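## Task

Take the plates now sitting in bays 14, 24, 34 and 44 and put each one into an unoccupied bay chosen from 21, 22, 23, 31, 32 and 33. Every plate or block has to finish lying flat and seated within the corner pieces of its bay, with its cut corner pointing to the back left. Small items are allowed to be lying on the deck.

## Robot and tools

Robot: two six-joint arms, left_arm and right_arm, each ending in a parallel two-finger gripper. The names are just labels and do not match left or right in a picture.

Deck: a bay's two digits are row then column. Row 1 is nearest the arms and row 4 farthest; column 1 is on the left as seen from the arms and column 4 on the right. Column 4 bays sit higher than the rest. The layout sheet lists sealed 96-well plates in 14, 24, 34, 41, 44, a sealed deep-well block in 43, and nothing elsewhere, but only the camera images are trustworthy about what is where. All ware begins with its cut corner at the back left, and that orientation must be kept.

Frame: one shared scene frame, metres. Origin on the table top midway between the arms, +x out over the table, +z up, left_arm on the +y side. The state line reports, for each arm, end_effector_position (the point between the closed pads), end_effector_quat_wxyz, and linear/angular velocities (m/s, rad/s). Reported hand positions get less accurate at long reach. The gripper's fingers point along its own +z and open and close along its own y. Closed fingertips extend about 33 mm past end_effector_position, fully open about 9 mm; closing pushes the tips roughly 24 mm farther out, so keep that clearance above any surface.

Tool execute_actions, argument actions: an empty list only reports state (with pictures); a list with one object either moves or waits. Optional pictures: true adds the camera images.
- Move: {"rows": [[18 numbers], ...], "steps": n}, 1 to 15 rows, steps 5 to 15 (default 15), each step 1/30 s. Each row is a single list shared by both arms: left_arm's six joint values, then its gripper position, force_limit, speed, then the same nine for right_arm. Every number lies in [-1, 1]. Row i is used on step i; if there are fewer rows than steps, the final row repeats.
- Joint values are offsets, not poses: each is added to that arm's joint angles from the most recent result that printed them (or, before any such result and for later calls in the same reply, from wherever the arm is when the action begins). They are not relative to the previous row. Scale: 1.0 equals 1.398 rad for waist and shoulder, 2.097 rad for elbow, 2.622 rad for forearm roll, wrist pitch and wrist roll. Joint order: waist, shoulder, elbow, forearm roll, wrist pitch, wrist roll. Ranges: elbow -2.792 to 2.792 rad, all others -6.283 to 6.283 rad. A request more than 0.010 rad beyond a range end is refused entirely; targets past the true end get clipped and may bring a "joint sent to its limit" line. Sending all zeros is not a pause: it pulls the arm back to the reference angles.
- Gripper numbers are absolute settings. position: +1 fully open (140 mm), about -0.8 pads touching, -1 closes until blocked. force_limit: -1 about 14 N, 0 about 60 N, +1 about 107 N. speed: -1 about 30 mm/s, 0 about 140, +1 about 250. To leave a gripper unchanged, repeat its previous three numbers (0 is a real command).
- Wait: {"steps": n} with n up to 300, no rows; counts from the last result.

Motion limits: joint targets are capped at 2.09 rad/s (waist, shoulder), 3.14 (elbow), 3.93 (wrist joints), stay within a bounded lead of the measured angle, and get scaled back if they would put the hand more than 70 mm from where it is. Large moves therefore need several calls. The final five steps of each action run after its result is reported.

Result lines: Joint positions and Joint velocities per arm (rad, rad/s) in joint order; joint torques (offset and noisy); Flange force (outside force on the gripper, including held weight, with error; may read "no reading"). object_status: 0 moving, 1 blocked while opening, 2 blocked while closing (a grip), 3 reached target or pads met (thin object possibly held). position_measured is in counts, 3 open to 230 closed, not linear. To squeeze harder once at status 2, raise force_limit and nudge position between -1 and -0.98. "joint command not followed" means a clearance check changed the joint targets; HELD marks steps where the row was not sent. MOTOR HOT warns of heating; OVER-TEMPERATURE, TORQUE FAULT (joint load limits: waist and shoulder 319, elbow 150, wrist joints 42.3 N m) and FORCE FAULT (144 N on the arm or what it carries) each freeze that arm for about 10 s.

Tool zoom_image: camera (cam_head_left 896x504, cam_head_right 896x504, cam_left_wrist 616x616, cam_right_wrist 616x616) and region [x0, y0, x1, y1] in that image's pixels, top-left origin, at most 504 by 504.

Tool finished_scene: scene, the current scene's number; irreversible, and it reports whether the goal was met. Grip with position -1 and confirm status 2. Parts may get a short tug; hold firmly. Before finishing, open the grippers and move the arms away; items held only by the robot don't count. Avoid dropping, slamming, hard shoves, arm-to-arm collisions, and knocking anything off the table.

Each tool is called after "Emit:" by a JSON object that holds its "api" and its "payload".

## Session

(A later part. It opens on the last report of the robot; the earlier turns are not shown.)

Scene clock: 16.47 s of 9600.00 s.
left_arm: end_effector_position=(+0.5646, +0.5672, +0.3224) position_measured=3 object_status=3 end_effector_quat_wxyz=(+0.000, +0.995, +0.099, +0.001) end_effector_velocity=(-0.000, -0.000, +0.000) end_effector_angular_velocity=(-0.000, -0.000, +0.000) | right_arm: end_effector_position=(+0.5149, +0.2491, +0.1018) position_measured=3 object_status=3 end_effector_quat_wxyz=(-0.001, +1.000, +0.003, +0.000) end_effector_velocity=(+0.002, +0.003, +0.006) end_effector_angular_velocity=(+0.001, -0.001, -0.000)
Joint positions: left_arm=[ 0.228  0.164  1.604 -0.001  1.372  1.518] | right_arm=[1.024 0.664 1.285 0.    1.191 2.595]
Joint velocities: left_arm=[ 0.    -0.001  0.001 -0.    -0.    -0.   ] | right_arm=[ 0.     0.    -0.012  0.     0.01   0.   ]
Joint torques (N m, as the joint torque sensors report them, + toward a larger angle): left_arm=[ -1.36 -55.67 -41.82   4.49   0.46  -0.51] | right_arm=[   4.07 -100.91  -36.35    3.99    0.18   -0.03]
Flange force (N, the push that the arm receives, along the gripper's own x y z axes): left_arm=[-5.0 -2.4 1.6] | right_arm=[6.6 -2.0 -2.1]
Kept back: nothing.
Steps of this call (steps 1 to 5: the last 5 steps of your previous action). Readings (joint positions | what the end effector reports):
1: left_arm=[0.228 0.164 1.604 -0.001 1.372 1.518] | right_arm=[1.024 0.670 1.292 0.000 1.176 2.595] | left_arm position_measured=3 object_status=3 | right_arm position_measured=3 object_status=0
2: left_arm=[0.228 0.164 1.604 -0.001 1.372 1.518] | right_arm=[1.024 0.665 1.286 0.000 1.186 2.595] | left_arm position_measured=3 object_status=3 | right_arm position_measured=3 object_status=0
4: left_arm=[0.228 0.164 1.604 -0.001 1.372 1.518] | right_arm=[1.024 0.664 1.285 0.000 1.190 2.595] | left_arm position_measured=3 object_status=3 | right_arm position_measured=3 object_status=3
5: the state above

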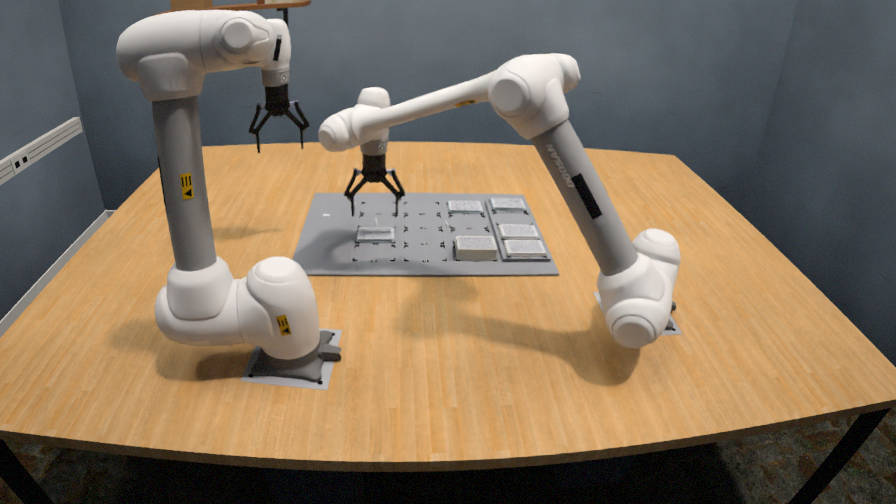

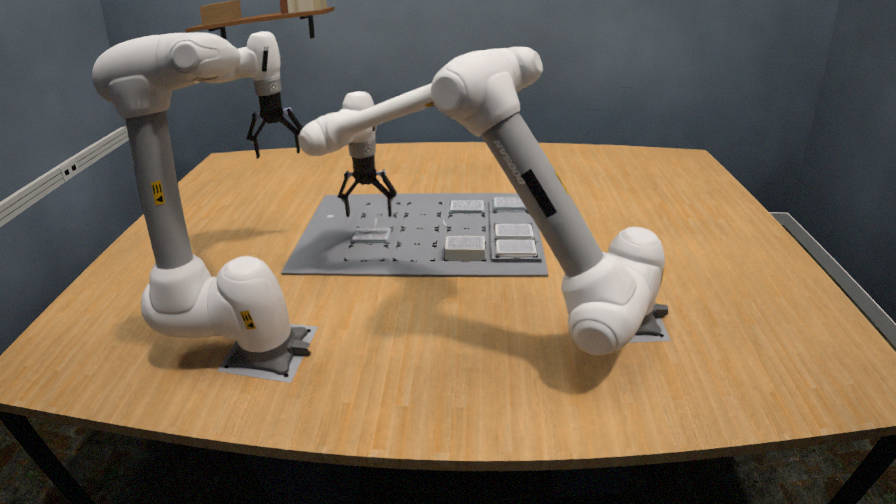

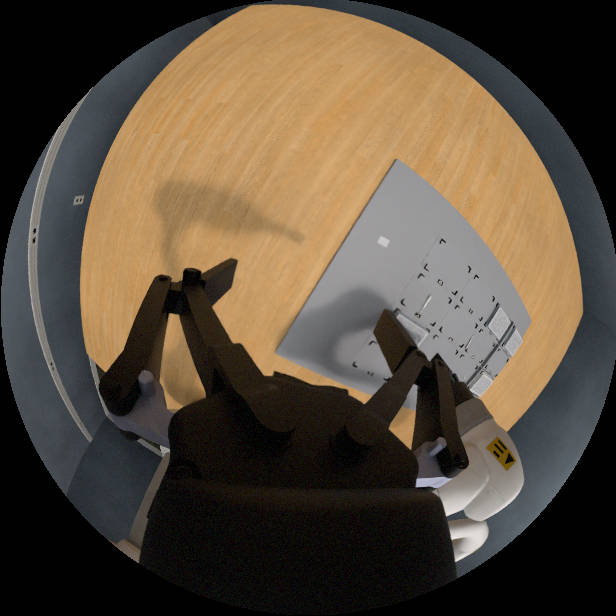

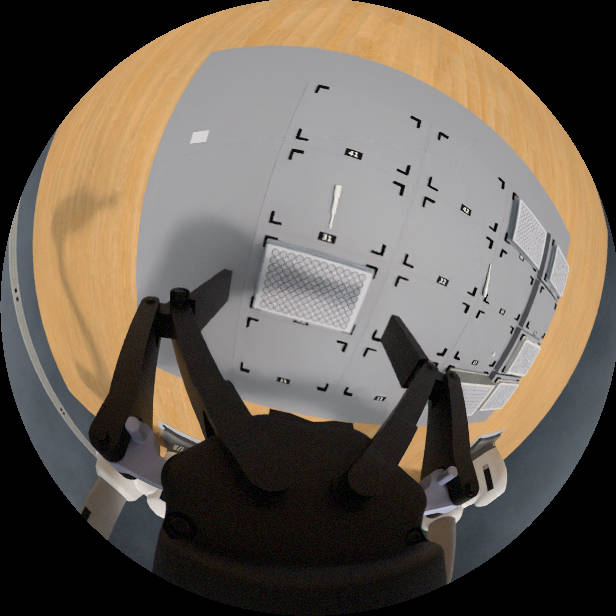

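Emit:
{"api": "execute_actions", "payload": {"actions": [{"rows":[[0,0,0,0,0,0,1,0,0,-0.356,-0.389,0.383,0,-0.0976,-0.190,1,0,0]],"steps":15}]}}

Emit:
{"api": "execute_actions", "payload": {"actions": [{"steps":15}]}}

Scene clock: 17.07 s of 9600.00 s.
left_arm: end_effector_position=(+0.5646, +0.5672, +0.3224) position_measured=3 object_status=3 end_effector_quat_wxyz=(+0.000, +0.995, +0.099, +0.001) end_effector_velocity=(-0.000, +0.001, -0.000) end_effector_angular_velocity=(-0.000, +0.001, +0.000) | right_arm: end_effector_position=(+0.5638, +0.1142, +0.1155) position_measured=3 object_status=3 end_effector_quat_wxyz=(-0.002, +1.000, +0.005, +0.001) end_effector_velocity=(+0.094, -0.498, +0.041) end_effector_angular_velocity=(-0.003, +0.000, -0.005)
Joint positions: left_arm=[ 0.228  0.164  1.604 -0.001  1.372  1.518] | right_arm=[0.888 0.522 1.496 0.    1.119 2.455]
Joint velocities: left_arm=[ 0.001 -0.     0.001 -0.     0.     0.001] | right_arm=[-0.473 -0.531  0.776  0.    -0.242 -0.468]
Joint torques (N m, as the joint torque sensors report them, + toward a larger angle): left_arm=[ -2.61 -52.28 -41.6    4.56   0.39  -0.49] | right_arm=[  3.66 -86.72 -35.16   3.72  -0.15   0.05]
Flange force (N, the push that the arm receives, along the gripper's own x y z axes): left_arm=[-10.0 -5.0 0.1] | right_arm=[-0.2 3.1 -4.5]
Steps of this call (steps 1 to 8: the robot went on to your last target; steps 9 to 18: the first 10 steps of this action). Readings (joint positions | what the end effector reports):
9: left_arm=[0.228 0.164 1.604 -0.001 1.372 1.518] | right_arm=[1.024 0.663 1.285 0.000 1.192 2.595] | left_arm position_measured=3 object_status=3 | right_arm position_measured=3 object_status=3
10: left_arm=[0.228 0.164 1.604 -0.001 1.372 1.518] | right_arm=[1.019 0.658 1.293 0.000 1.188 2.589] | left_arm position_measured=3 object_status=3 | right_arm position_measured=3 object_status=3
12: left_arm=[0.228 0.164 1.604 -0.001 1.372 1.518] | right_arm=[0.987 0.627 1.341 0.000 1.171 2.555] | left_arm position_measured=3 object_status=3 | right_arm position_measured=3 object_status=3
16: left_arm=[0.228 0.164 1.604 -0.001 1.372 1.518] | right_arm=[0.919 0.557 1.444 0.000 1.135 2.486] | left_arm position_measured=3 object_status=3 | right_arm position_measured=3 object_status=3
18: the state above

Scene clock: 17.57 s of 9600.00 s.
left_arm: end_effector_position=(+0.5646, +0.5672, +0.3224) position_measured=3 object_status=3 end_effector_quat_wxyz=(+0.000, +0.995, +0.099, +0.001) end_effector_velocity=(-0.000, +0.000, -0.000) end_effector_angular_velocity=(-0.000, +0.001, +0.001) | right_arm: end_effector_position=(+0.5547, -0.1399, +0.1160) position_measured=3 object_status=3 end_effector_quat_wxyz=(-0.000, +1.000, +0.004, -0.000) end_effector_velocity=(-0.131, -0.484, -0.037) end_effector_angular_velocity=(-0.006, +0.008, -0.006)
Joint positions: left_arm=[ 0.228  0.164  1.604 -0.001  1.372  1.518] | right_arm=[0.642 0.248 1.899 0.    0.994 2.211]
Joint velocities: left_arm=[ 0.001  0.     0.    -0.     0.     0.   ] | right_arm=[-0.495 -0.551  0.811  0.    -0.249 -0.489]
Joint torques (N m, as the joint torque sensors report them, + toward a larger angle): left_arm=[ -1.45 -54.38 -42.11   4.36   0.09  -0.3 ] | right_arm=[  6.09 -57.97 -32.66   3.5    0.12   0.14]
Flange force (N, the push that the arm receives, along the gripper's own x y z axes): left_arm=[-7.6 -2.9 1.3] | right_arm=[1.4 6.7 -4.0]
Kept back: nothing.
Steps of this call (steps 1 to 5: the last 5 steps of your previous action; steps 6 to 15: the robot went on to your last target). Readings (joint positions | what the end effector reports):
1: left_arm=[0.228 0.164 1.604 -0.001 1.372 1.518] | right_arm=[0.872 0.504 1.523 0.000 1.111 2.439] | left_arm position_measured=3 object_status=3 | right_arm position_measured=3 object_status=3
2: left_arm=[0.228 0.164 1.604 -0.001 1.372 1.518] | right_arm=[0.855 0.486 1.549 0.000 1.103 2.423] | left_arm position_measured=3 object_status=3 | right_arm position_measured=3 object_status=3
4: left_arm=[0.228 0.164 1.604 -0.001 1.372 1.518] | right_arm=[0.823 0.450 1.602 0.000 1.086 2.391] | left_arm position_measured=3 object_status=3 | right_arm position_measured=3 object_status=3
8: left_arm=[0.228 0.164 1.604 -0.001 1.372 1.518] | right_arm=[0.758 0.377 1.709 0.000 1.053 2.326] | left_arm position_measured=3 object_status=3 | right_arm position_measured=3 object_status=3
15: the state above

Emit:
{"api": "execute_actions", "payload": {"actions": [{"steps":12}], "pictures": true}}

Emit:
{"api": "zoom_image", "payload": {"camera": "cam_right_wrist", "region": [180, 180, 450, 420]}}

Scene clock: 17.97 s of 9600.00 s.
left_arm: end_effector_position=(+0.5646, +0.5672, +0.3224) position_measured=3 object_status=3 end_effector_quat_wxyz=(+0.000, +0.995, +0.099, +0.001) end_effector_velocity=(-0.000, -0.001, -0.000) end_effector_angular_velocity=(-0.000, +0.001, -0.002) | right_arm: end_effector_position=(+0.5134, -0.2467, +0.1028) position_measured=3 object_status=3 end_effector_quat_wxyz=(+0.000, +1.000, +0.003, -0.001) end_effector_velocity=(-0.003, -0.003, -0.002) end_effector_angular_velocity=(-0.002, +0.004, +0.001)
Joint positions: left_arm=[ 0.228  0.164  1.604 -0.001  1.372  1.518] | right_arm=[0.527 0.12  2.088 0.    0.935 2.097]
Joint velocities: left_arm=[-0.001 -0.     0.001 -0.     0.     0.001] | right_arm=[-0.002 -0.003  0.007 -0.     0.001 -0.003]
Joint torques (N m, as the joint torque sensors report them, + toward a larger angle): left_arm=[ -1.12 -52.76 -42.38   4.41   0.39  -0.03] | right_arm=[ -0.76 -44.92 -31.07   3.52   0.29  -0.18]
Flange force (N, the push that the arm receives, along the gripper's own x y z axes): left_arm=[-11.0 -1.6 1.6] | right_arm=[1.6 -3.5 -3.0]
Kept back: nothing.
Steps of this call (steps 1 to 12: the robot went on to your last target). Readings (joint positions | what the end effector reports):
1: left_arm=[0.228 0.164 1.604 -0.001 1.372 1.518] | right_arm=[0.625 0.230 1.927 0.000 0.985 2.195] | left_arm position_measured=3 object_status=3 | right_arm position_measured=3 object_status=3
2: left_arm=[0.228 0.164 1.604 -0.001 1.372 1.518] | right_arm=[0.608 0.211 1.954 0.000 0.977 2.178] | left_arm position_measured=3 object_status=3 | right_arm position_measured=3 object_status=3
4: left_arm=[0.228 0.164 1.604 -0.001 1.372 1.518] | right_arm=[0.575 0.174 2.010 0.000 0.960 2.145] | left_arm position_measured=3 object_status=3 | right_arm position_measured=3 object_status=3
8: left_arm=[0.228 0.164 1.604 -0.001 1.372 1.518] | right_arm=[0.529 0.123 2.084 0.000 0.937 2.100] | left_arm position_measured=3 object_status=3 | right_arm position_measured=3 object_status=3
12: the state above

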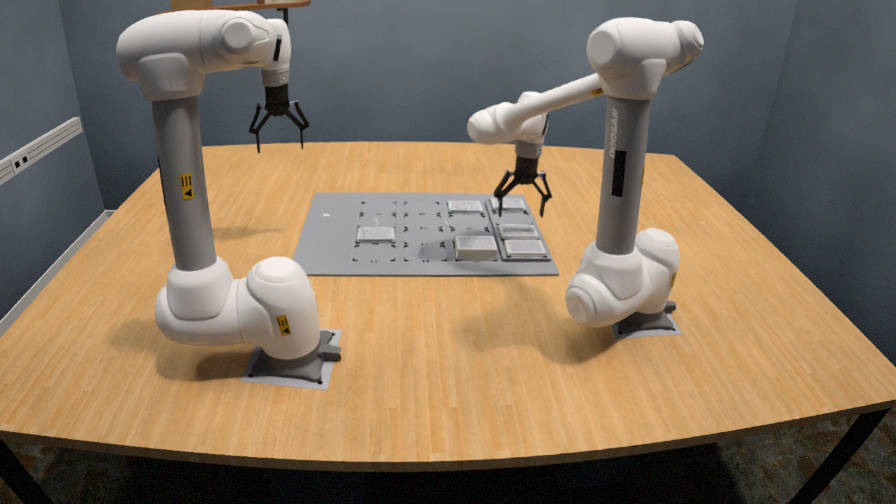

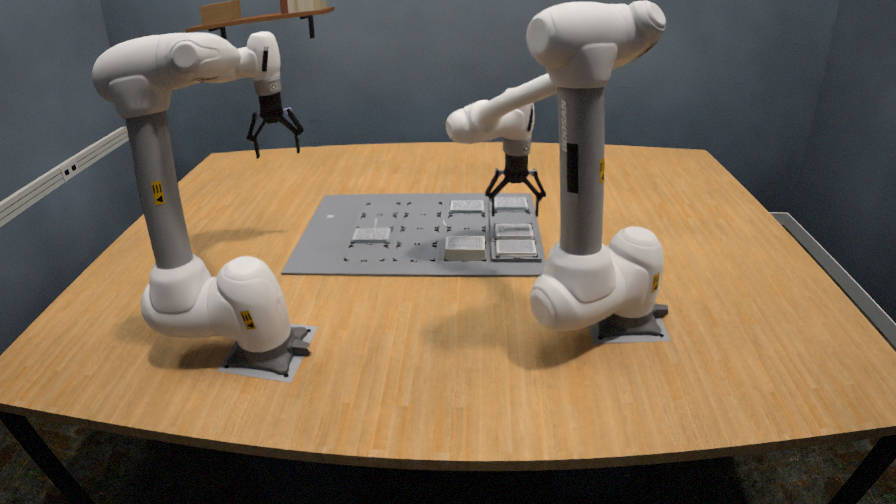

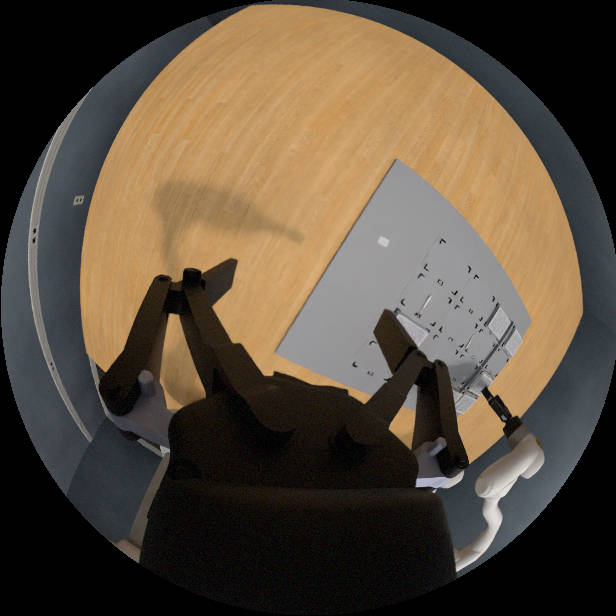

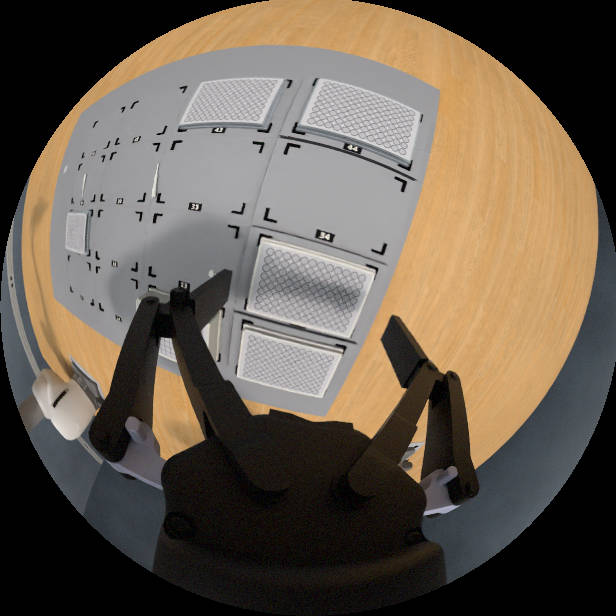

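Region (180, 180, 450, 420) of cam_right_wrist's 616x616 image, scaled by 1.867, with more detail than that image has.

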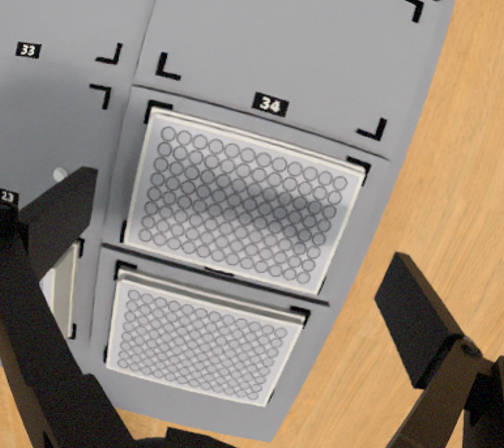

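Emit:
{"api": "execute_actions", "payload": {"actions": [{"rows":[[0,0,0,0,0,0,1,0,0,0,0.0544,0.0253,0,-0.048,0,1,0,0],[0,0,0,0,0,0,1,0,0,0,0.0544,0.0253,0,-0.048,0,1,0,0],[0,0,0,0,0,0,1,0,0,0,0.0544,0.0253,0,-0.048,0,1,0,0],[0,0,0,0,0,0,1,0,0,0,0.0544,0.0253,0,-0.048,0,1,0,0],[0,0,0,0,0,0,1,0,0,0,0.0544,0.0253,0,-0.048,0,1,0,0],[0,0,0,0,0,0,1,0,0,0,0.0544,0.0253,0,-0.048,0,1,0,0],[0,0,0,0,0,0,1,0,0,0,0.0544,0.0253,0,-0.048,0,1,0,0],[0,0,0,0,0,0,1,0,0,0,0.0544,0.0253,0,-0.048,0,1,0,0],[0,0,0,0,0,0,1,0,0,0,0.0544,0.0253,0,-0.048,0,1,0,0],[0,0,0,0,0,0,1,0,0,0,0.0544,0.0253,0,-0.048,0,1,0,0],[0,0,0,0,0,0,1,0,0,0,0.0544,0.0253,0,-0.048,0,1,0,0],[0,0,0,0,0,0,1,0,0,0,0.0544,0.0253,0,-0.048,0,-1,0,0]],"steps":15}]}}

Emit:
{"api": "execute_actions", "payload": {"actions": [{"steps":12}]}}

Scene clock: 18.67 s of 9600.00 s.
left_arm: end_effector_position=(+0.5646, +0.5672, +0.3224) position_measured=3 object_status=3 end_effector_quat_wxyz=(+0.000, +0.995, +0.099, +0.001) end_effector_velocity=(+0.000, +0.000, +0.000) end_effector_angular_velocity=(-0.000, +0.000, +0.002) | right_arm: end_effector_position=(+0.5127, -0.2473, +0.0406) position_measured=3 object_status=3 end_effector_quat_wxyz=(+0.001, +1.000, +0.003, -0.002) end_effector_velocity=(-0.000, -0.000, -0.002) end_effector_angular_velocity=(+0.001, -0.003, -0.000)
Joint positions: left_arm=[ 0.228  0.164  1.604 -0.001  1.372  1.518] | right_arm=[0.527 0.196 2.141 0.    0.81  2.097]
Joint velocities: left_arm=[ 0.     0.    -0.001 -0.     0.    -0.002] | right_arm=[-0.     0.001  0.004 -0.    -0.007  0.   ]
Joint torques (N m, as the joint torque sensors report them, + toward a larger angle): left_arm=[  0.1  -53.57 -41.55   4.27   0.29  -0.22] | right_arm=[  3.86 -48.44 -28.39   3.14  -0.17  -0.07]
Flange force (N, the push that the arm receives, along the gripper's own x y z axes): left_arm=[-8.6 -0.4 -0.3] | right_arm=[3.9 6.0 -4.0]
Steps of this call (steps 1 to 11: the robot went on to your last target; steps 12 to 21: the first 10 steps of this action). Readings (joint positions | what the end effector reports):
12: left_arm=[0.228 0.164 1.604 -0.001 1.372 1.518] | right_arm=[0.527 0.120 2.089 0.000 0.934 2.097] | left_arm position_measured=3 object_status=3 | right_arm position_measured=3 object_status=3
13: left_arm=[0.228 0.164 1.604 -0.001 1.372 1.518] | right_arm=[0.527 0.125 2.092 0.000 0.925 2.097] | left_arm position_measured=3 object_status=3 | right_arm position_measured=3 object_status=3
15: left_arm=[0.228 0.164 1.604 -0.001 1.372 1.518] | right_arm=[0.527 0.157 2.114 0.000 0.872 2.097] | left_arm position_measured=3 object_status=3 | right_arm position_measured=3 object_status=3
19: left_arm=[0.228 0.164 1.604 -0.001 1.372 1.518] | right_arm=[0.527 0.196 2.140 0.000 0.811 2.097] | left_arm position_measured=3 object_status=3 | right_arm position_measured=3 object_status=3
21: the state above

Scene clock: 19.07 s of 9600.00 s.
left_arm: end_effector_position=(+0.5646, +0.5672, +0.3224) position_measured=3 object_status=3 end_effector_quat_wxyz=(+0.000, +0.995, +0.099, +0.001) end_effector_velocity=(-0.000, +0.000, +0.000) end_effector_angular_velocity=(+0.000, -0.001, -0.000) | right_arm: end_effector_position=(+0.5126, -0.2471, +0.0405) position_measured=34 object_status=2 end_effector_quat_wxyz=(+0.001, +1.000, +0.003, -0.002) end_effector_velocity=(-0.000, -0.000, -0.000) end_effector_angular_velocity=(-0.000, +0.001, +0.001)
Joint positions: left_arm=[ 0.228  0.164  1.604 -0.001  1.372  1.518] | right_arm=[0.527 0.196 2.141 0.001 0.809 2.097]
Joint velocities: left_arm=[ 0.    -0.001  0.     0.    -0.     0.001] | right_arm=[-0.    -0.     0.     0.     0.001 -0.001]
Joint torques (N m, as the joint torque sensors report them, + toward a larger angle): left_arm=[  0.5  -53.28 -42.47   4.33   0.15  -0.32] | right_arm=[-10.29 -15.14  -0.28  -3.59   2.26   0.05]
Flange force (N, the push that the arm receives, along the gripper's own x y z axes): left_arm=[-10.4 0.2 1.1] | right_arm=[-6.8 -19.1 -64.3]
Kept back: nothing.
Steps of this call (steps 1 to 5: the last 5 steps of your previous action; steps 6 to 12: the robot went on to your last target). Readings (joint positions | what the end effector reports):
1: left_arm=[0.228 0.164 1.604 -0.001 1.372 1.518] | right_arm=[0.527 0.196 2.141 0.000 0.810 2.097] | left_arm position_measured=3 object_status=3 | right_arm position_measured=3 object_status=3
2: left_arm=[0.228 0.164 1.604 -0.001 1.372 1.518] | right_arm=[0.527 0.196 2.141 0.000 0.809 2.097] | left_arm position_measured=3 object_status=3 | right_arm position_measured=3 object_status=0
4: left_arm=[0.228 0.164 1.604 -0.001 1.372 1.518] | right_arm=[0.527 0.196 2.141 0.000 0.809 2.097] | left_arm position_measured=3 object_status=3 | right_arm position_measured=16 object_status=0
8: left_arm=[0.228 0.164 1.604 -0.001 1.372 1.518] | right_arm=[0.527 0.196 2.141 0.001 0.809 2.097] | left_arm position_measured=3 object_status=3 | right_arm position_measured=34 object_status=0
12: the state above

Emit:
{"api": "execute_actions", "payload": {"actions": [{"rows":[[0,0,0,0,0,0,1,0,0,0,-0.0044,-0.002,0,0.0039,0,-1,0,0]],"steps":15}]}}

Emit:
{"api": "execute_actions", "payload": {"actions": [{"steps":8}]}}

Scene clock: 19.53 s of 9600.00 s.
left_arm: end_effector_position=(+0.5646, +0.5672, +0.3224) position_measured=3 object_status=3 end_effector_quat_wxyz=(+0.000, +0.995, +0.099, +0.001) end_effector_velocity=(-0.000, +0.001, -0.000) end_effector_angular_velocity=(+0.000, +0.000, +0.001) | right_arm: end_effector_position=(+0.5128, -0.2471, +0.0453) position_measured=36 object_status=2 end_effector_quat_wxyz=(+0.001, +1.000, +0.003, -0.002) end_effector_velocity=(+0.001, +0.000, +0.002) end_effector_angular_velocity=(+0.001, -0.001, +0.000)
Joint positions: left_arm=[ 0.228  0.164  1.604 -0.001  1.372  1.518] | right_arm=[0.527 0.19  2.137 0.    0.82  2.097]
Joint velocities: left_arm=[ 0.001  0.     0.     0.    -0.     0.   ] | right_arm=[ 0.    -0.001 -0.002 -0.     0.002 -0.   ]
Joint torques (N m, as the joint torque sensors report them, + toward a larger angle): left_arm=[ -0.77 -53.79 -42.11   4.34   0.15  -0.29] | right_arm=[  3.59 -49.74 -29.5    3.25   0.13  -0.25]
Flange force (N, the push that the arm receives, along the gripper's own x y z axes): left_arm=[-8.6 -1.9 1.0] | right_arm=[4.3 4.8 -0.1]
Steps of this call (steps 1 to 4: the robot went on to your last target; steps 5 to 14: the first 10 steps of this action). Readings (joint positions | what the end effector reports):
5: left_arm=[0.228 0.164 1.604 -0.001 1.372 1.518] | right_arm=[0.527 0.196 2.141 0.001 0.810 2.097] | left_arm position_measured=3 object_status=3 | right_arm position_measured=34 object_status=2
6: left_arm=[0.228 0.164 1.604 -0.001 1.372 1.518] | right_arm=[0.527 0.194 2.140 0.001 0.813 2.097] | left_arm position_measured=3 object_status=3 | right_arm position_measured=34 object_status=2
8: left_arm=[0.228 0.164 1.604 -0.001 1.372 1.518] | right_arm=[0.527 0.191 2.138 0.000 0.818 2.097] | left_arm position_measured=3 object_status=3 | right_arm position_measured=36 object_status=2
12: left_arm=[0.228 0.164 1.604 -0.001 1.372 1.518] | right_arm=[0.527 0.190 2.137 0.000 0.820 2.097] | left_arm position_measured=3 object_status=3 | right_arm position_measured=36 object_status=2
14: the state above

Scene clock: 19.80 s of 9600.00 s.
left_arm: end_effector_position=(+0.5646, +0.5672, +0.3224) position_measured=3 object_status=3 end_effector_quat_wxyz=(+0.000, +0.995, +0.099, +0.001) end_effector_velocity=(+0.001, -0.001, +0.001) end_effector_angular_velocity=(-0.001, -0.002, -0.000) | right_arm: end_effector_position=(+0.5129, -0.2469, +0.0454) position_measured=36 object_status=2 end_effector_quat_wxyz=(+0.001, +1.000, +0.003, -0.002) end_effector_velocity=(+0.000, +0.001, +0.000) end_effector_angular_velocity=(+0.002, -0.001, -0.001)
Joint positions: left_arm=[ 0.228  0.164  1.604 -0.001  1.372  1.518] | right_arm=[0.527 0.19  2.136 0.001 0.82  2.097]
Joint velocities: left_arm=[-0.001 -0.    -0.001 -0.001  0.    -0.   ] | right_arm=[-0.    -0.     0.     0.002 -0.002 -0.001]
Joint torques (N m, as the joint torque sensors report them, + toward a larger angle): left_arm=[ -0.12 -52.54 -42.93   4.32   0.38  -0.29] | right_arm=[  2.94 -48.65 -28.23   3.46   0.15   0.03]
Flange force (N, the push that the arm receives, along the gripper's own x y z axes): left_arm=[-12.3 -0.5 1.7] | right_arm=[4.5 3.8 -2.8]
Kept back: nothing.
Steps of this call (steps 1 to 5: the last 5 steps of your previous action; steps 6 to 8: the robot went on to your last target). Readings (joint positions | what the end effector reports):
1: left_arm=[0.228 0.164 1.604 -0.001 1.372 1.518] | right_arm=[0.527 0.190 2.137 0.000 0.820 2.097] | left_arm position_measured=3 object_status=3 | right_arm position_measured=36 object_status=2
2: left_arm=[0.228 0.164 1.604 -0.001 1.372 1.518] | right_arm=[0.527 0.190 2.137 0.000 0.820 2.097] | left_arm position_measured=3 object_status=3 | right_arm position_measured=36 object_status=2
4: left_arm=[0.228 0.164 1.604 -0.001 1.372 1.518] | right_arm=[0.527 0.190 2.136 0.000 0.820 2.097] | left_arm position_measured=3 object_status=3 | right_arm position_measured=36 object_status=2
8: the state above

Emit:
{"api": "execute_actions", "payload": {"actions": [{"rows":[[0,0,0,0,0,0,1,0,0,0,0,0,0,0,0,1,0,0],[0,0,0,0,0,0,1,0,0,0,0,0,0,0,0,1,0,0],[0,0,0,0,0,0,1,0,0,0,0,0,0,0,0,1,0,0],[0,0,0,0,0,0,1,0,0,0,0,0,0,0,0,1,0,0],[0,0,0,0,0,0,1,0,0,0,0,0,0,0,0,1,0,0],[0,0,0,0,0,0,1,0,0,0,0,0,0,0,0,1,0,0],[0,0,0,0,0,0,1,0,0,0,0,0,0,0,0,1,0,0],[0,0,0,0,0,0,1,0,0,0,0,0,0,0,0,1,0,0],[0,0,0,0,0,0,1,0,0,0,0,0,0,0,0,1,0,0],[0,0,0,0,0,0,1,0,0,0,0,0,0,0,0,-1,0,0]],"steps":15}]}}

Emit:
{"api": "execute_actions", "payload": {"actions": [{"steps":12}]}}

Scene clock: 20.40 s of 9600.00 s.
left_arm: end_effector_position=(+0.5646, +0.5672, +0.3224) position_measured=3 object_status=3 end_effector_quat_wxyz=(+0.000, +0.995, +0.099, +0.001) end_effector_velocity=(-0.000, -0.001, -0.000) end_effector_angular_velocity=(-0.000, +0.000, -0.001) | right_arm: end_effector_position=(+0.5129, -0.2469, +0.0455) position_measured=3 object_status=0 end_effector_quat_wxyz=(+0.001, +1.000, +0.003, -0.002) end_effector_velocity=(+0.000, +0.000, -0.000) end_effector_angular_velocity=(-0.000, +0.000, +0.000)
Joint positions: left_arm=[ 0.228  0.164  1.604 -0.001  1.372  1.518] | right_arm=[0.527 0.19  2.136 0.001 0.82  2.097]
Joint velocities: left_arm=[-0.001 -0.     0.001 -0.    -0.     0.   ] | right_arm=[-0.  0. -0. -0.  0. -0.]
Joint torques (N m, as the joint torque sensors report them, + toward a larger angle): left_arm=[ -1.37 -54.45 -41.95   4.38   0.32  -0.35] | right_arm=[  2.73 -47.66 -28.12   3.16   0.22  -0.1 ]
Flange force (N, the push that the arm receives, along the gripper's own x y z axes): left_arm=[-7.0 -2.4 1.4] | right_arm=[3.2 3.9 -3.4]
Steps of this call (steps 1 to 8: the robot went on to your last target; steps 9 to 18: the first 10 steps of this action). Readings (joint positions | what the end effector reports):
9: left_arm=[0.228 0.164 1.604 -0.001 1.372 1.518] | right_arm=[0.527 0.190 2.136 0.001 0.820 2.097] | left_arm position_measured=3 object_status=3 | right_arm position_measured=36 object_status=0
10: left_arm=[0.228 0.164 1.604 -0.001 1.372 1.518] | right_arm=[0.527 0.190 2.136 0.001 0.820 2.097] | left_arm position_measured=3 object_status=3 | right_arm position_measured=36 object_status=0
12: left_arm=[0.228 0.164 1.604 -0.001 1.372 1.518] | right_arm=[0.527 0.190 2.136 0.001 0.820 2.097] | left_arm position_measured=3 object_status=3 | right_arm position_measured=15 object_status=0
16: left_arm=[0.228 0.164 1.604 -0.001 1.372 1.518] | right_arm=[0.527 0.190 2.136 0.001 0.820 2.097] | left_arm position_measured=3 object_status=3 | right_arm position_measured=3 object_status=0
18: the state above

Scene clock: 20.80 s of 9600.00 s.
left_arm: end_effector_position=(+0.5646, +0.5672, +0.3224) position_measured=3 object_status=3 end_effector_quat_wxyz=(+0.000, +0.995, +0.099, +0.001) end_effector_velocity=(+0.000, -0.000, +0.001) end_effector_angular_velocity=(+0.001, -0.002, -0.000) | right_arm: end_effector_position=(+0.5130, -0.2467, +0.0457) position_measured=39 object_status=0 end_effector_quat_wxyz=(+0.001, +1.000, +0.003, -0.002) end_effector_velocity=(-0.001, -0.001, -0.001) end_effector_angular_velocity=(-0.001, +0.002, +0.001)
Joint positions: left_arm=[ 0.228  0.164  1.604 -0.001  1.372  1.518] | right_arm=[0.527 0.19  2.136 0.001 0.82  2.097]
Joint velocities: left_arm=[-0.001 -0.001 -0.     0.    -0.    -0.   ] | right_arm=[ 0.     0.     0.002  0.     0.    -0.001]
Joint torques (N m, as the joint torque sensors report them, + toward a larger angle): left_arm=[ -1.29 -53.83 -42.44   4.23   0.29  -0.34] | right_arm=[ -9.87 -15.69  -5.16  -3.65  -0.9    0.38]
Flange force (N, the push that the arm receives, along the gripper's own x y z axes): left_arm=[-9.4 -2.4 1.3] | right_arm=[-11.2 -14.4 -66.0]
Kept back: nothing.
Steps of this call (steps 1 to 5: the last 5 steps of your previous action; steps 6 to 12: the robot went on to your last target). Readings (joint positions | what the end effector reports):
1: left_arm=[0.228 0.164 1.604 -0.001 1.372 1.518] | right_arm=[0.527 0.190 2.136 0.001 0.820 2.097] | left_arm position_measured=3 object_status=3 | right_arm position_measured=8 object_status=0
2: left_arm=[0.228 0.164 1.604 -0.001 1.372 1.518] | right_arm=[0.527 0.190 2.136 0.001 0.820 2.097] | left_arm position_measured=3 object_status=3 | right_arm position_measured=16 object_status=0
4: left_arm=[0.228 0.164 1.604 -0.001 1.372 1.518] | right_arm=[0.527 0.190 2.136 0.001 0.820 2.097] | left_arm position_measured=3 object_status=3 | right_arm position_measured=31 object_status=0
8: left_arm=[0.228 0.164 1.604 -0.001 1.372 1.518] | right_arm=[0.527 0.190 2.136 0.001 0.820 2.097] | left_arm position_measured=3 object_status=3 | right_arm position_measured=39 object_status=0
12: the state above

Emit:
{"api": "execute_actions", "payload": {"actions": [{"rows":[[0,0,0,0,0,0,1,0,0,0,-0.0026,-0.0012,0,0.0023,0,-1,0,0]],"steps":15}]}}

Emit:
{"api": "execute_actions", "payload": {"actions": [{"steps":8}]}}

Scene clock: 21.27 s of 9600.00 s.
left_arm: end_effector_position=(+0.5646, +0.5672, +0.3224) position_measured=3 object_status=3 end_effector_quat_wxyz=(+0.000, +0.995, +0.099, +0.001) end_effector_velocity=(+0.000, -0.001, +0.000) end_effector_angular_velocity=(+0.000, -0.000, -0.002) | right_arm: end_effector_position=(+0.5131, -0.2468, +0.0485) position_measured=40 object_status=2 end_effector_quat_wxyz=(+0.001, +1.000, +0.003, -0.002) end_effector_velocity=(+0.002, +0.001, +0.002) end_effector_angular_velocity=(+0.002, -0.004, +0.001)
Joint positions: left_arm=[ 0.228  0.164  1.604 -0.001  1.372  1.518] | right_arm=[0.527 0.186 2.134 0.001 0.826 2.097]
Joint velocities: left_arm=[-0.001 -0.     0.     0.    -0.     0.001] | right_arm=[ 0.    -0.002 -0.002 -0.    -0.001 -0.001]
Joint torques (N m, as the joint torque sensors report them, + toward a larger angle): left_arm=[ -2.81 -54.72 -42.1    4.41   0.28  -0.32] | right_arm=[  0.63 -46.14 -27.69   1.75   0.55  -0.08]
Flange force (N, the push that the arm receives, along the gripper's own x y z axes): left_arm=[-6.8 -4.6 1.3] | right_arm=[0.4 1.0 -5.6]
Steps of this call (steps 1 to 4: the robot went on to your last target; steps 5 to 14: the first 10 steps of this action). Readings (joint positions | what the end effector reports):
5: left_arm=[0.228 0.164 1.604 -0.001 1.372 1.518] | right_arm=[0.527 0.190 2.136 0.001 0.820 2.097] | left_arm position_measured=3 object_status=3 | right_arm position_measured=39 object_status=2
6: left_arm=[0.228 0.164 1.604 -0.001 1.372 1.518] | right_arm=[0.527 0.189 2.136 0.001 0.822 2.097] | left_arm position_measured=3 object_status=3 | right_arm position_measured=39 object_status=2
8: left_arm=[0.228 0.164 1.604 -0.001 1.372 1.518] | right_arm=[0.527 0.187 2.135 0.001 0.825 2.097] | left_arm position_measured=3 object_status=3 | right_arm position_measured=40 object_status=2
12: left_arm=[0.228 0.164 1.604 -0.001 1.372 1.518] | right_arm=[0.527 0.186 2.134 0.001 0.826 2.097] | left_arm position_measured=3 object_status=3 | right_arm position_measured=40 object_status=2
14: the state above

Scene clock: 21.53 s of 9600.00 s.
left_arm: end_effector_position=(+0.5646, +0.5672, +0.3224) position_measured=3 object_status=3 end_effector_quat_wxyz=(+0.000, +0.995, +0.099, +0.001) end_effector_velocity=(+0.000, -0.000, -0.000) end_effector_angular_velocity=(+0.001, +0.000, -0.000) | right_arm: end_effector_position=(+0.5132, -0.2467, +0.0486) position_measured=40 object_status=2 end_effector_quat_wxyz=(+0.001, +1.000, +0.003, -0.002) end_effector_velocity=(+0.000, +0.001, +0.000) end_effector_angular_velocity=(+0.002, -0.000, -0.002)
Joint positions: left_arm=[ 0.228  0.164  1.604 -0.001  1.372  1.518] | right_arm=[0.527 0.186 2.134 0.001 0.826 2.097]
Joint velocities: left_arm=[-0.001  0.     0.     0.001 -0.    -0.   ] | right_arm=[-0.    -0.    -0.     0.003 -0.001 -0.   ]
Joint torques (N m, as the joint torque sensors report them, + toward a larger angle): left_arm=[ -1.09 -54.59 -42.45   4.12   0.34  -0.29] | right_arm=[  1.26 -46.65 -28.33   2.49   0.4    0.05]
Flange force (N, the push that the arm receives, along the gripper's own x y z axes): left_arm=[-7.7 -1.8 1.8] | right_arm=[1.0 2.4 -4.6]
Kept back: nothing.
Steps of this call (steps 1 to 5: the last 5 steps of your previous action; steps 6 to 8: the robot went on to your last target). Readings (joint positions | what the end effector reports):
1: left_arm=[0.228 0.164 1.604 -0.001 1.372 1.518] | right_arm=[0.527 0.186 2.134 0.001 0.826 2.097] | left_arm position_measured=3 object_status=3 | right_arm position_measured=40 object_status=2
2: left_arm=[0.228 0.164 1.604 -0.001 1.372 1.518] | right_arm=[0.527 0.186 2.134 0.001 0.826 2.097] | left_arm position_measured=3 object_status=3 | right_arm position_measured=40 object_status=2
4: left_arm=[0.228 0.164 1.604 -0.001 1.372 1.518] | right_arm=[0.527 0.186 2.134 0.001 0.826 2.097] | left_arm position_measured=3 object_status=3 | right_arm position_measured=40 object_status=2
8: the state above

Emit:
{"api": "execute_actions", "payload": {"actions": [{"rows":[[0,0,0,0,0,0,1,0,0,0,-0.047,-0.022,0,0.0416,0,-1,0,0],[0,0,0,0,0,0,1,0,0,0,-0.047,-0.022,0,0.0416,0,-1,0,0],[0,0,0,0,0,0,1,0,0,0,-0.047,-0.022,0,0.0416,0,-1,0,0],[0,0,0,0,0,0,1,0,0,0,-0.047,-0.022,0,0.0416,0,-1,0,0],[0,0,0,0,0,0,1,0,0,0,-0.047,-0.022,0,0.0416,0,-1,0,0],[0,0,0,0,0,0,1,0,0,0,-0.047,-0.022,0,0.0416,0,-1,0,0],[0,0,0,0,0,0,1,0,0,0,-0.047,-0.022,0,0.0416,0,-1,0,0],[0,0,0,0,0,0,1,0,0,0,-0.047,-0.022,0,0.0416,0,-1,0,0],[0,0,0,0,0,0,1,0,0,0.2775,0.192,-0.240,0,0.0885,0.1476,-1,0,0]],"steps":15}]}}

Emit:
{"api": "execute_actions", "payload": {"actions": [{"steps":30}]}}

Scene clock: 22.23 s of 9600.00 s.
left_arm: end_effector_position=(+0.5646, +0.5672, +0.3224) position_measured=3 object_status=3 end_effector_quat_wxyz=(+0.000, +0.995, +0.099, +0.001) end_effector_velocity=(+0.000, +0.000, -0.000) end_effector_angular_velocity=(+0.001, +0.001, -0.000) | right_arm: end_effector_position=(+0.5150, -0.2421, +0.1033) position_measured=40 object_status=2 end_effector_quat_wxyz=(-0.000, +1.000, +0.003, -0.001) end_effector_velocity=(+0.067, +0.199, +0.028) end_effector_angular_velocity=(+0.001, -0.003, -0.007)
Joint positions: left_arm=[ 0.228  0.164  1.604 -0.001  1.372  1.518] | right_arm=[0.533 0.125 2.081 0.001 0.937 2.103]
Joint velocities: left_arm=[-0.     0.001 -0.     0.001  0.    -0.   ] | right_arm=[ 0.259  0.218 -0.318 -0.     0.097  0.267]
Joint torques (N m, as the joint torque sensors report them, + toward a larger angle): left_arm=[ -1.13 -53.84 -42.14   4.29   0.42  -0.2 ] | right_arm=[  9.41 -21.58 -43.26   5.02  -0.4   -0.36]
Flange force (N, the push that the arm receives, along the gripper's own x y z axes): left_arm=[-8.5 -2.0 1.5] | right_arm=[-4.8 0.9 -6.2]
Steps of this call (steps 1 to 11: the robot went on to your last target; steps 12 to 21: the first 10 steps of this action). Readings (joint positions | what the end effector reports):
12: left_arm=[0.228 0.164 1.604 -0.001 1.372 1.518] | right_arm=[0.527 0.186 2.133 0.001 0.826 2.097] | left_arm position_measured=3 object_status=3 | right_arm position_measured=40 object_status=2
13: left_arm=[0.228 0.164 1.604 -0.001 1.372 1.518] | right_arm=[0.527 0.181 2.130 0.001 0.835 2.097] | left_arm position_measured=3 object_status=3 | right_arm position_measured=40 object_status=2
15: left_arm=[0.228 0.164 1.604 -0.001 1.372 1.518] | right_arm=[0.527 0.150 2.108 0.001 0.887 2.097] | left_arm position_measured=3 object_status=3 | right_arm position_measured=40 object_status=2
19: left_arm=[0.228 0.164 1.604 -0.001 1.372 1.518] | right_arm=[0.527 0.121 2.088 0.001 0.933 2.097] | left_arm position_measured=3 object_status=3 | right_arm position_measured=40 object_status=2
21: the state above

Scene clock: 23.23 s of 9600.00 s.
left_arm: end_effector_position=(+0.5646, +0.5672, +0.3224) position_measured=3 object_status=3 end_effector_quat_wxyz=(+0.000, +0.995, +0.099, +0.001) end_effector_velocity=(+0.001, -0.000, +0.001) end_effector_angular_velocity=(+0.001, -0.001, -0.000) | right_arm: end_effector_position=(+0.5120, +0.0827, +0.1022) position_measured=40 object_status=2 end_effector_quat_wxyz=(+0.000, +1.000, +0.004, -0.000) end_effector_velocity=(+0.000, +0.001, -0.000) end_effector_angular_velocity=(+0.001, -0.001, +0.000)
Joint positions: left_arm=[ 0.228  0.164  1.604 -0.001  1.372  1.518] | right_arm=[0.915 0.454 1.63  0.001 1.058 2.484]
Joint velocities: left_arm=[-0.001  0.    -0.001  0.001  0.    -0.001] | right_arm=[ 0.     0.001 -0.001  0.    -0.002  0.   ]
Joint torques (N m, as the joint torque sensors report them, + toward a larger angle): left_arm=[ -1.13 -54.14 -42.3    4.51   0.56  -0.36] | right_arm=[  2.68 -79.36 -34.18   3.5   -0.03   0.09]
Flange force (N, the push that the arm receives, along the gripper's own x y z axes): left_arm=[-8.5 -2.2 1.6] | right_arm=[3.7 1.1 -3.6]
Kept back: nothing.
Steps of this call (steps 1 to 5: the last 5 steps of your previous action; steps 6 to 30: the robot went on to your last target). Readings (joint positions | what the end effector reports):
1: left_arm=[0.228 0.164 1.604 -0.001 1.372 1.518] | right_arm=[0.545 0.136 2.066 0.001 0.941 2.116] | left_arm position_measured=3 object_status=3 | right_arm position_measured=40 object_status=2
2: left_arm=[0.228 0.164 1.604 -0.001 1.372 1.518] | right_arm=[0.566 0.154 2.041 0.001 0.947 2.136] | left_arm position_measured=3 object_status=3 | right_arm position_measured=40 object_status=2
4: left_arm=[0.228 0.164 1.604 -0.001 1.372 1.518] | right_arm=[0.609 0.192 1.990 0.001 0.961 2.180] | left_arm position_measured=3 object_status=3 | right_arm position_measured=40 object_status=2
8: left_arm=[0.228 0.164 1.604 -0.001 1.372 1.518] | right_arm=[0.689 0.260 1.896 0.001 0.986 2.259] | left_arm position_measured=3 object_status=3 | right_arm position_measured=40 object_status=2
30: the state above

Emit:
{"api": "execute_actions", "payload": {"actions": [{"rows":[[0,0,0,0,0,0,1,0,0,0,0.0315,0.0176,0,-0.0305,0,-1,0,0]],"steps":15}]}}

Emit:
{"api": "execute_actions", "payload": {"actions": [{"steps":6}], "pictures": true}}

Emit:
{"api": "zoom_image", "payload": {"camera": "cam_right_wrist", "region": [180, 180, 450, 420]}}

Scene clock: 23.70 s of 9600.00 s.
left_arm: end_effector_position=(+0.5646, +0.5672, +0.3224) position_measured=3 object_status=3 end_effector_quat_wxyz=(+0.000, +0.995, +0.099, +0.001) end_effector_velocity=(-0.000, -0.000, +0.001) end_effector_angular_velocity=(-0.002, -0.002, +0.000) | right_arm: end_effector_position=(+0.5121, +0.0829, +0.0515) position_measured=40 object_status=2 end_effector_quat_wxyz=(+0.001, +1.000, +0.004, -0.001) end_effector_velocity=(-0.001, -0.001, -0.002) end_effector_angular_velocity=(-0.002, +0.002, -0.001)
Joint positions: left_arm=[ 0.228  0.164  1.604 -0.001  1.372  1.518] | right_arm=[0.915 0.498 1.667 0.    0.978 2.484]
Joint velocities: left_arm=[ 0.001 -0.001 -0.    -0.002 -0.     0.001] | right_arm=[ 0.     0.001  0.003 -0.    -0.002  0.001]
Joint torques (N m, as the joint torque sensors report them, + toward a larger angle): left_arm=[ -0.38 -53.25 -42.03   4.52   0.35  -0.39] | right_arm=[  2.   -83.88 -33.27   3.79   0.94  -0.11]
Flange force (N, the push that the arm receives, along the gripper's own x y z axes): left_arm=[-9.8 -1.5 0.6] | right_arm=[3.0 0.1 0.0]
Steps of this call (steps 1 to 4: the robot went on to your last target; steps 5 to 14: the first 10 steps of this action). Readings (joint positions | what the end effector reports):
5: left_arm=[0.228 0.164 1.604 -0.001 1.372 1.518] | right_arm=[0.915 0.455 1.630 0.001 1.057 2.484] | left_arm position_measured=3 object_status=3 | right_arm position_measured=40 object_status=2
6: left_arm=[0.228 0.164 1.604 -0.001 1.372 1.518] | right_arm=[0.915 0.460 1.634 0.001 1.047 2.484] | left_arm position_measured=3 object_status=3 | right_arm position_measured=40 object_status=2
8: left_arm=[0.228 0.164 1.604 -0.001 1.372 1.518] | right_arm=[0.915 0.485 1.657 0.001 1.002 2.484] | left_arm position_measured=3 object_status=3 | right_arm position_measured=40 object_status=2
12: left_arm=[0.228 0.164 1.604 -0.001 1.372 1.518] | right_arm=[0.915 0.498 1.667 0.000 0.979 2.484] | left_arm position_measured=3 object_status=3 | right_arm position_measured=40 object_status=2
14: the state above

Scene clock: 23.90 s of 9600.00 s.
left_arm: end_effector_position=(+0.5646, +0.5672, +0.3224) position_measured=3 object_status=3 end_effector_quat_wxyz=(+0.000, +0.995, +0.099, +0.001) end_effector_velocity=(-0.000, +0.000, -0.000) end_effector_angular_velocity=(-0.001, +0.001, -0.001) | right_arm: end_effector_position=(+0.5120, +0.0828, +0.0512) position_measured=40 object_status=2 end_effector_quat_wxyz=(+0.001, +1.000, +0.004, -0.001) end_effector_velocity=(-0.000, -0.000, -0.000) end_effector_angular_velocity=(-0.001, +0.001, -0.000)
Joint positions: left_arm=[ 0.228  0.164  1.604 -0.001  1.372  1.518] | right_arm=[0.915 0.498 1.667 0.    0.978 2.484]
Joint velocities: left_arm=[ 0.001 -0.     0.001 -0.001  0.     0.002] | right_arm=[-0.     0.     0.     0.     0.001 -0.   ]
Joint torques (N m, as the joint torque sensors report them, + toward a larger angle): left_arm=[ -1.5  -53.89 -42.23   4.37   0.32  -0.18] | right_arm=[  2.97 -82.66 -32.33   3.73   0.15   0.11]
Flange force (N, the push that the arm receives, along the gripper's own x y z axes): left_arm=[-8.8 -2.7 1.6] | right_arm=[4.9 0.1 -2.4]
Kept back: nothing.
Steps of this call (steps 1 to 5: the last 5 steps of your previous action; step 6: the robot went on to your last target). Readings (joint positions | what the end effector reports):
1: left_arm=[0.228 0.164 1.604 -0.001 1.372 1.518] | right_arm=[0.915 0.498 1.667 0.000 0.978 2.484] | left_arm position_measured=3 object_status=3 | right_arm position_measured=40 object_status=2
2: left_arm=[0.228 0.164 1.604 -0.001 1.372 1.518] | right_arm=[0.915 0.498 1.667 0.000 0.978 2.484] | left_arm position_measured=3 object_status=3 | right_arm position_measured=40 object_status=2
4: left_arm=[0.228 0.164 1.604 -0.001 1.372 1.518] | right_arm=[0.915 0.498 1.667 0.000 0.978 2.484] | left_arm position_measured=3 object_status=3 | right_arm position_measured=40 object_status=2
6: the state above

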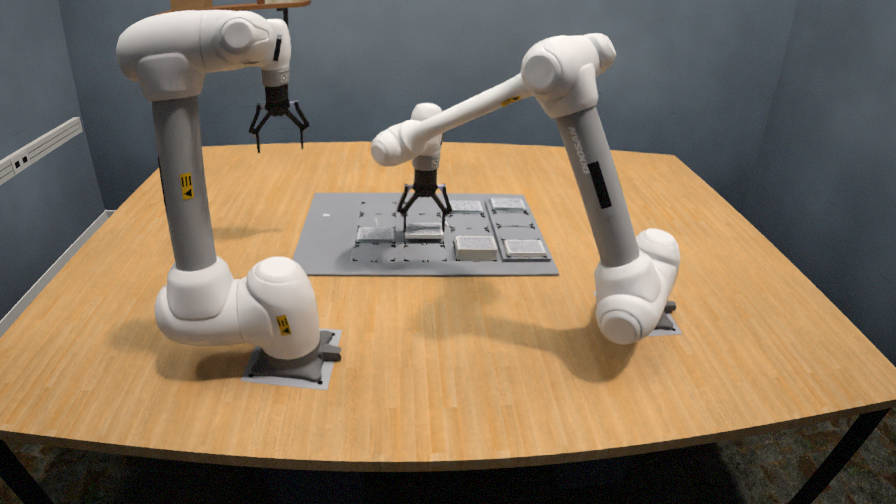

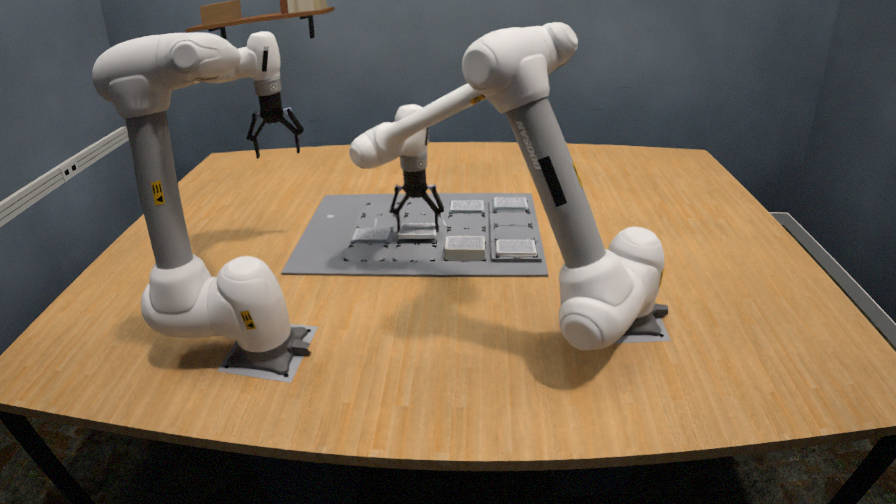

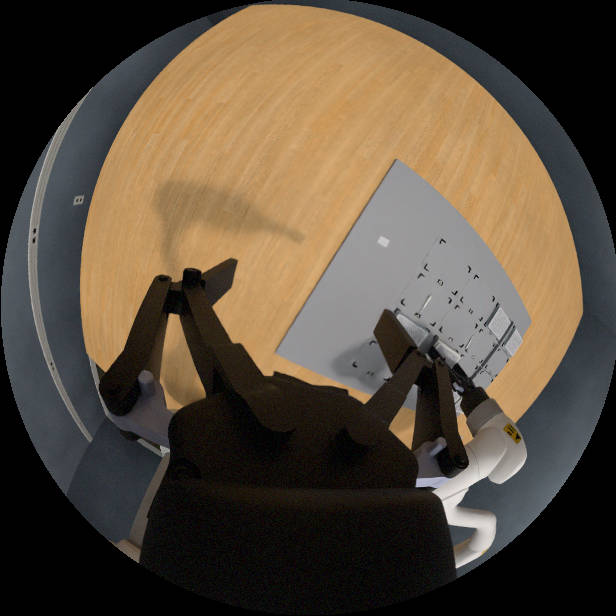

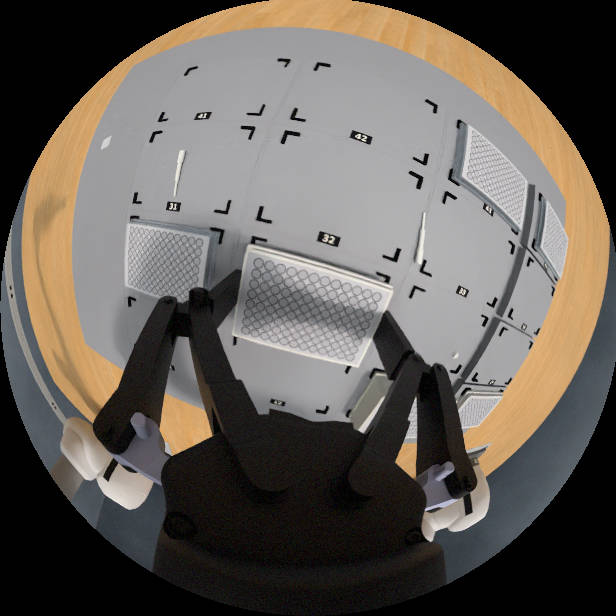

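Region (180, 180, 450, 420) of cam_right_wrist's 616x616 image, scaled by 1.867, with more detail than that image has.

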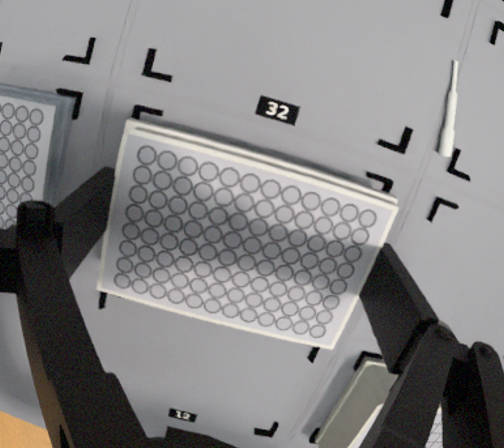

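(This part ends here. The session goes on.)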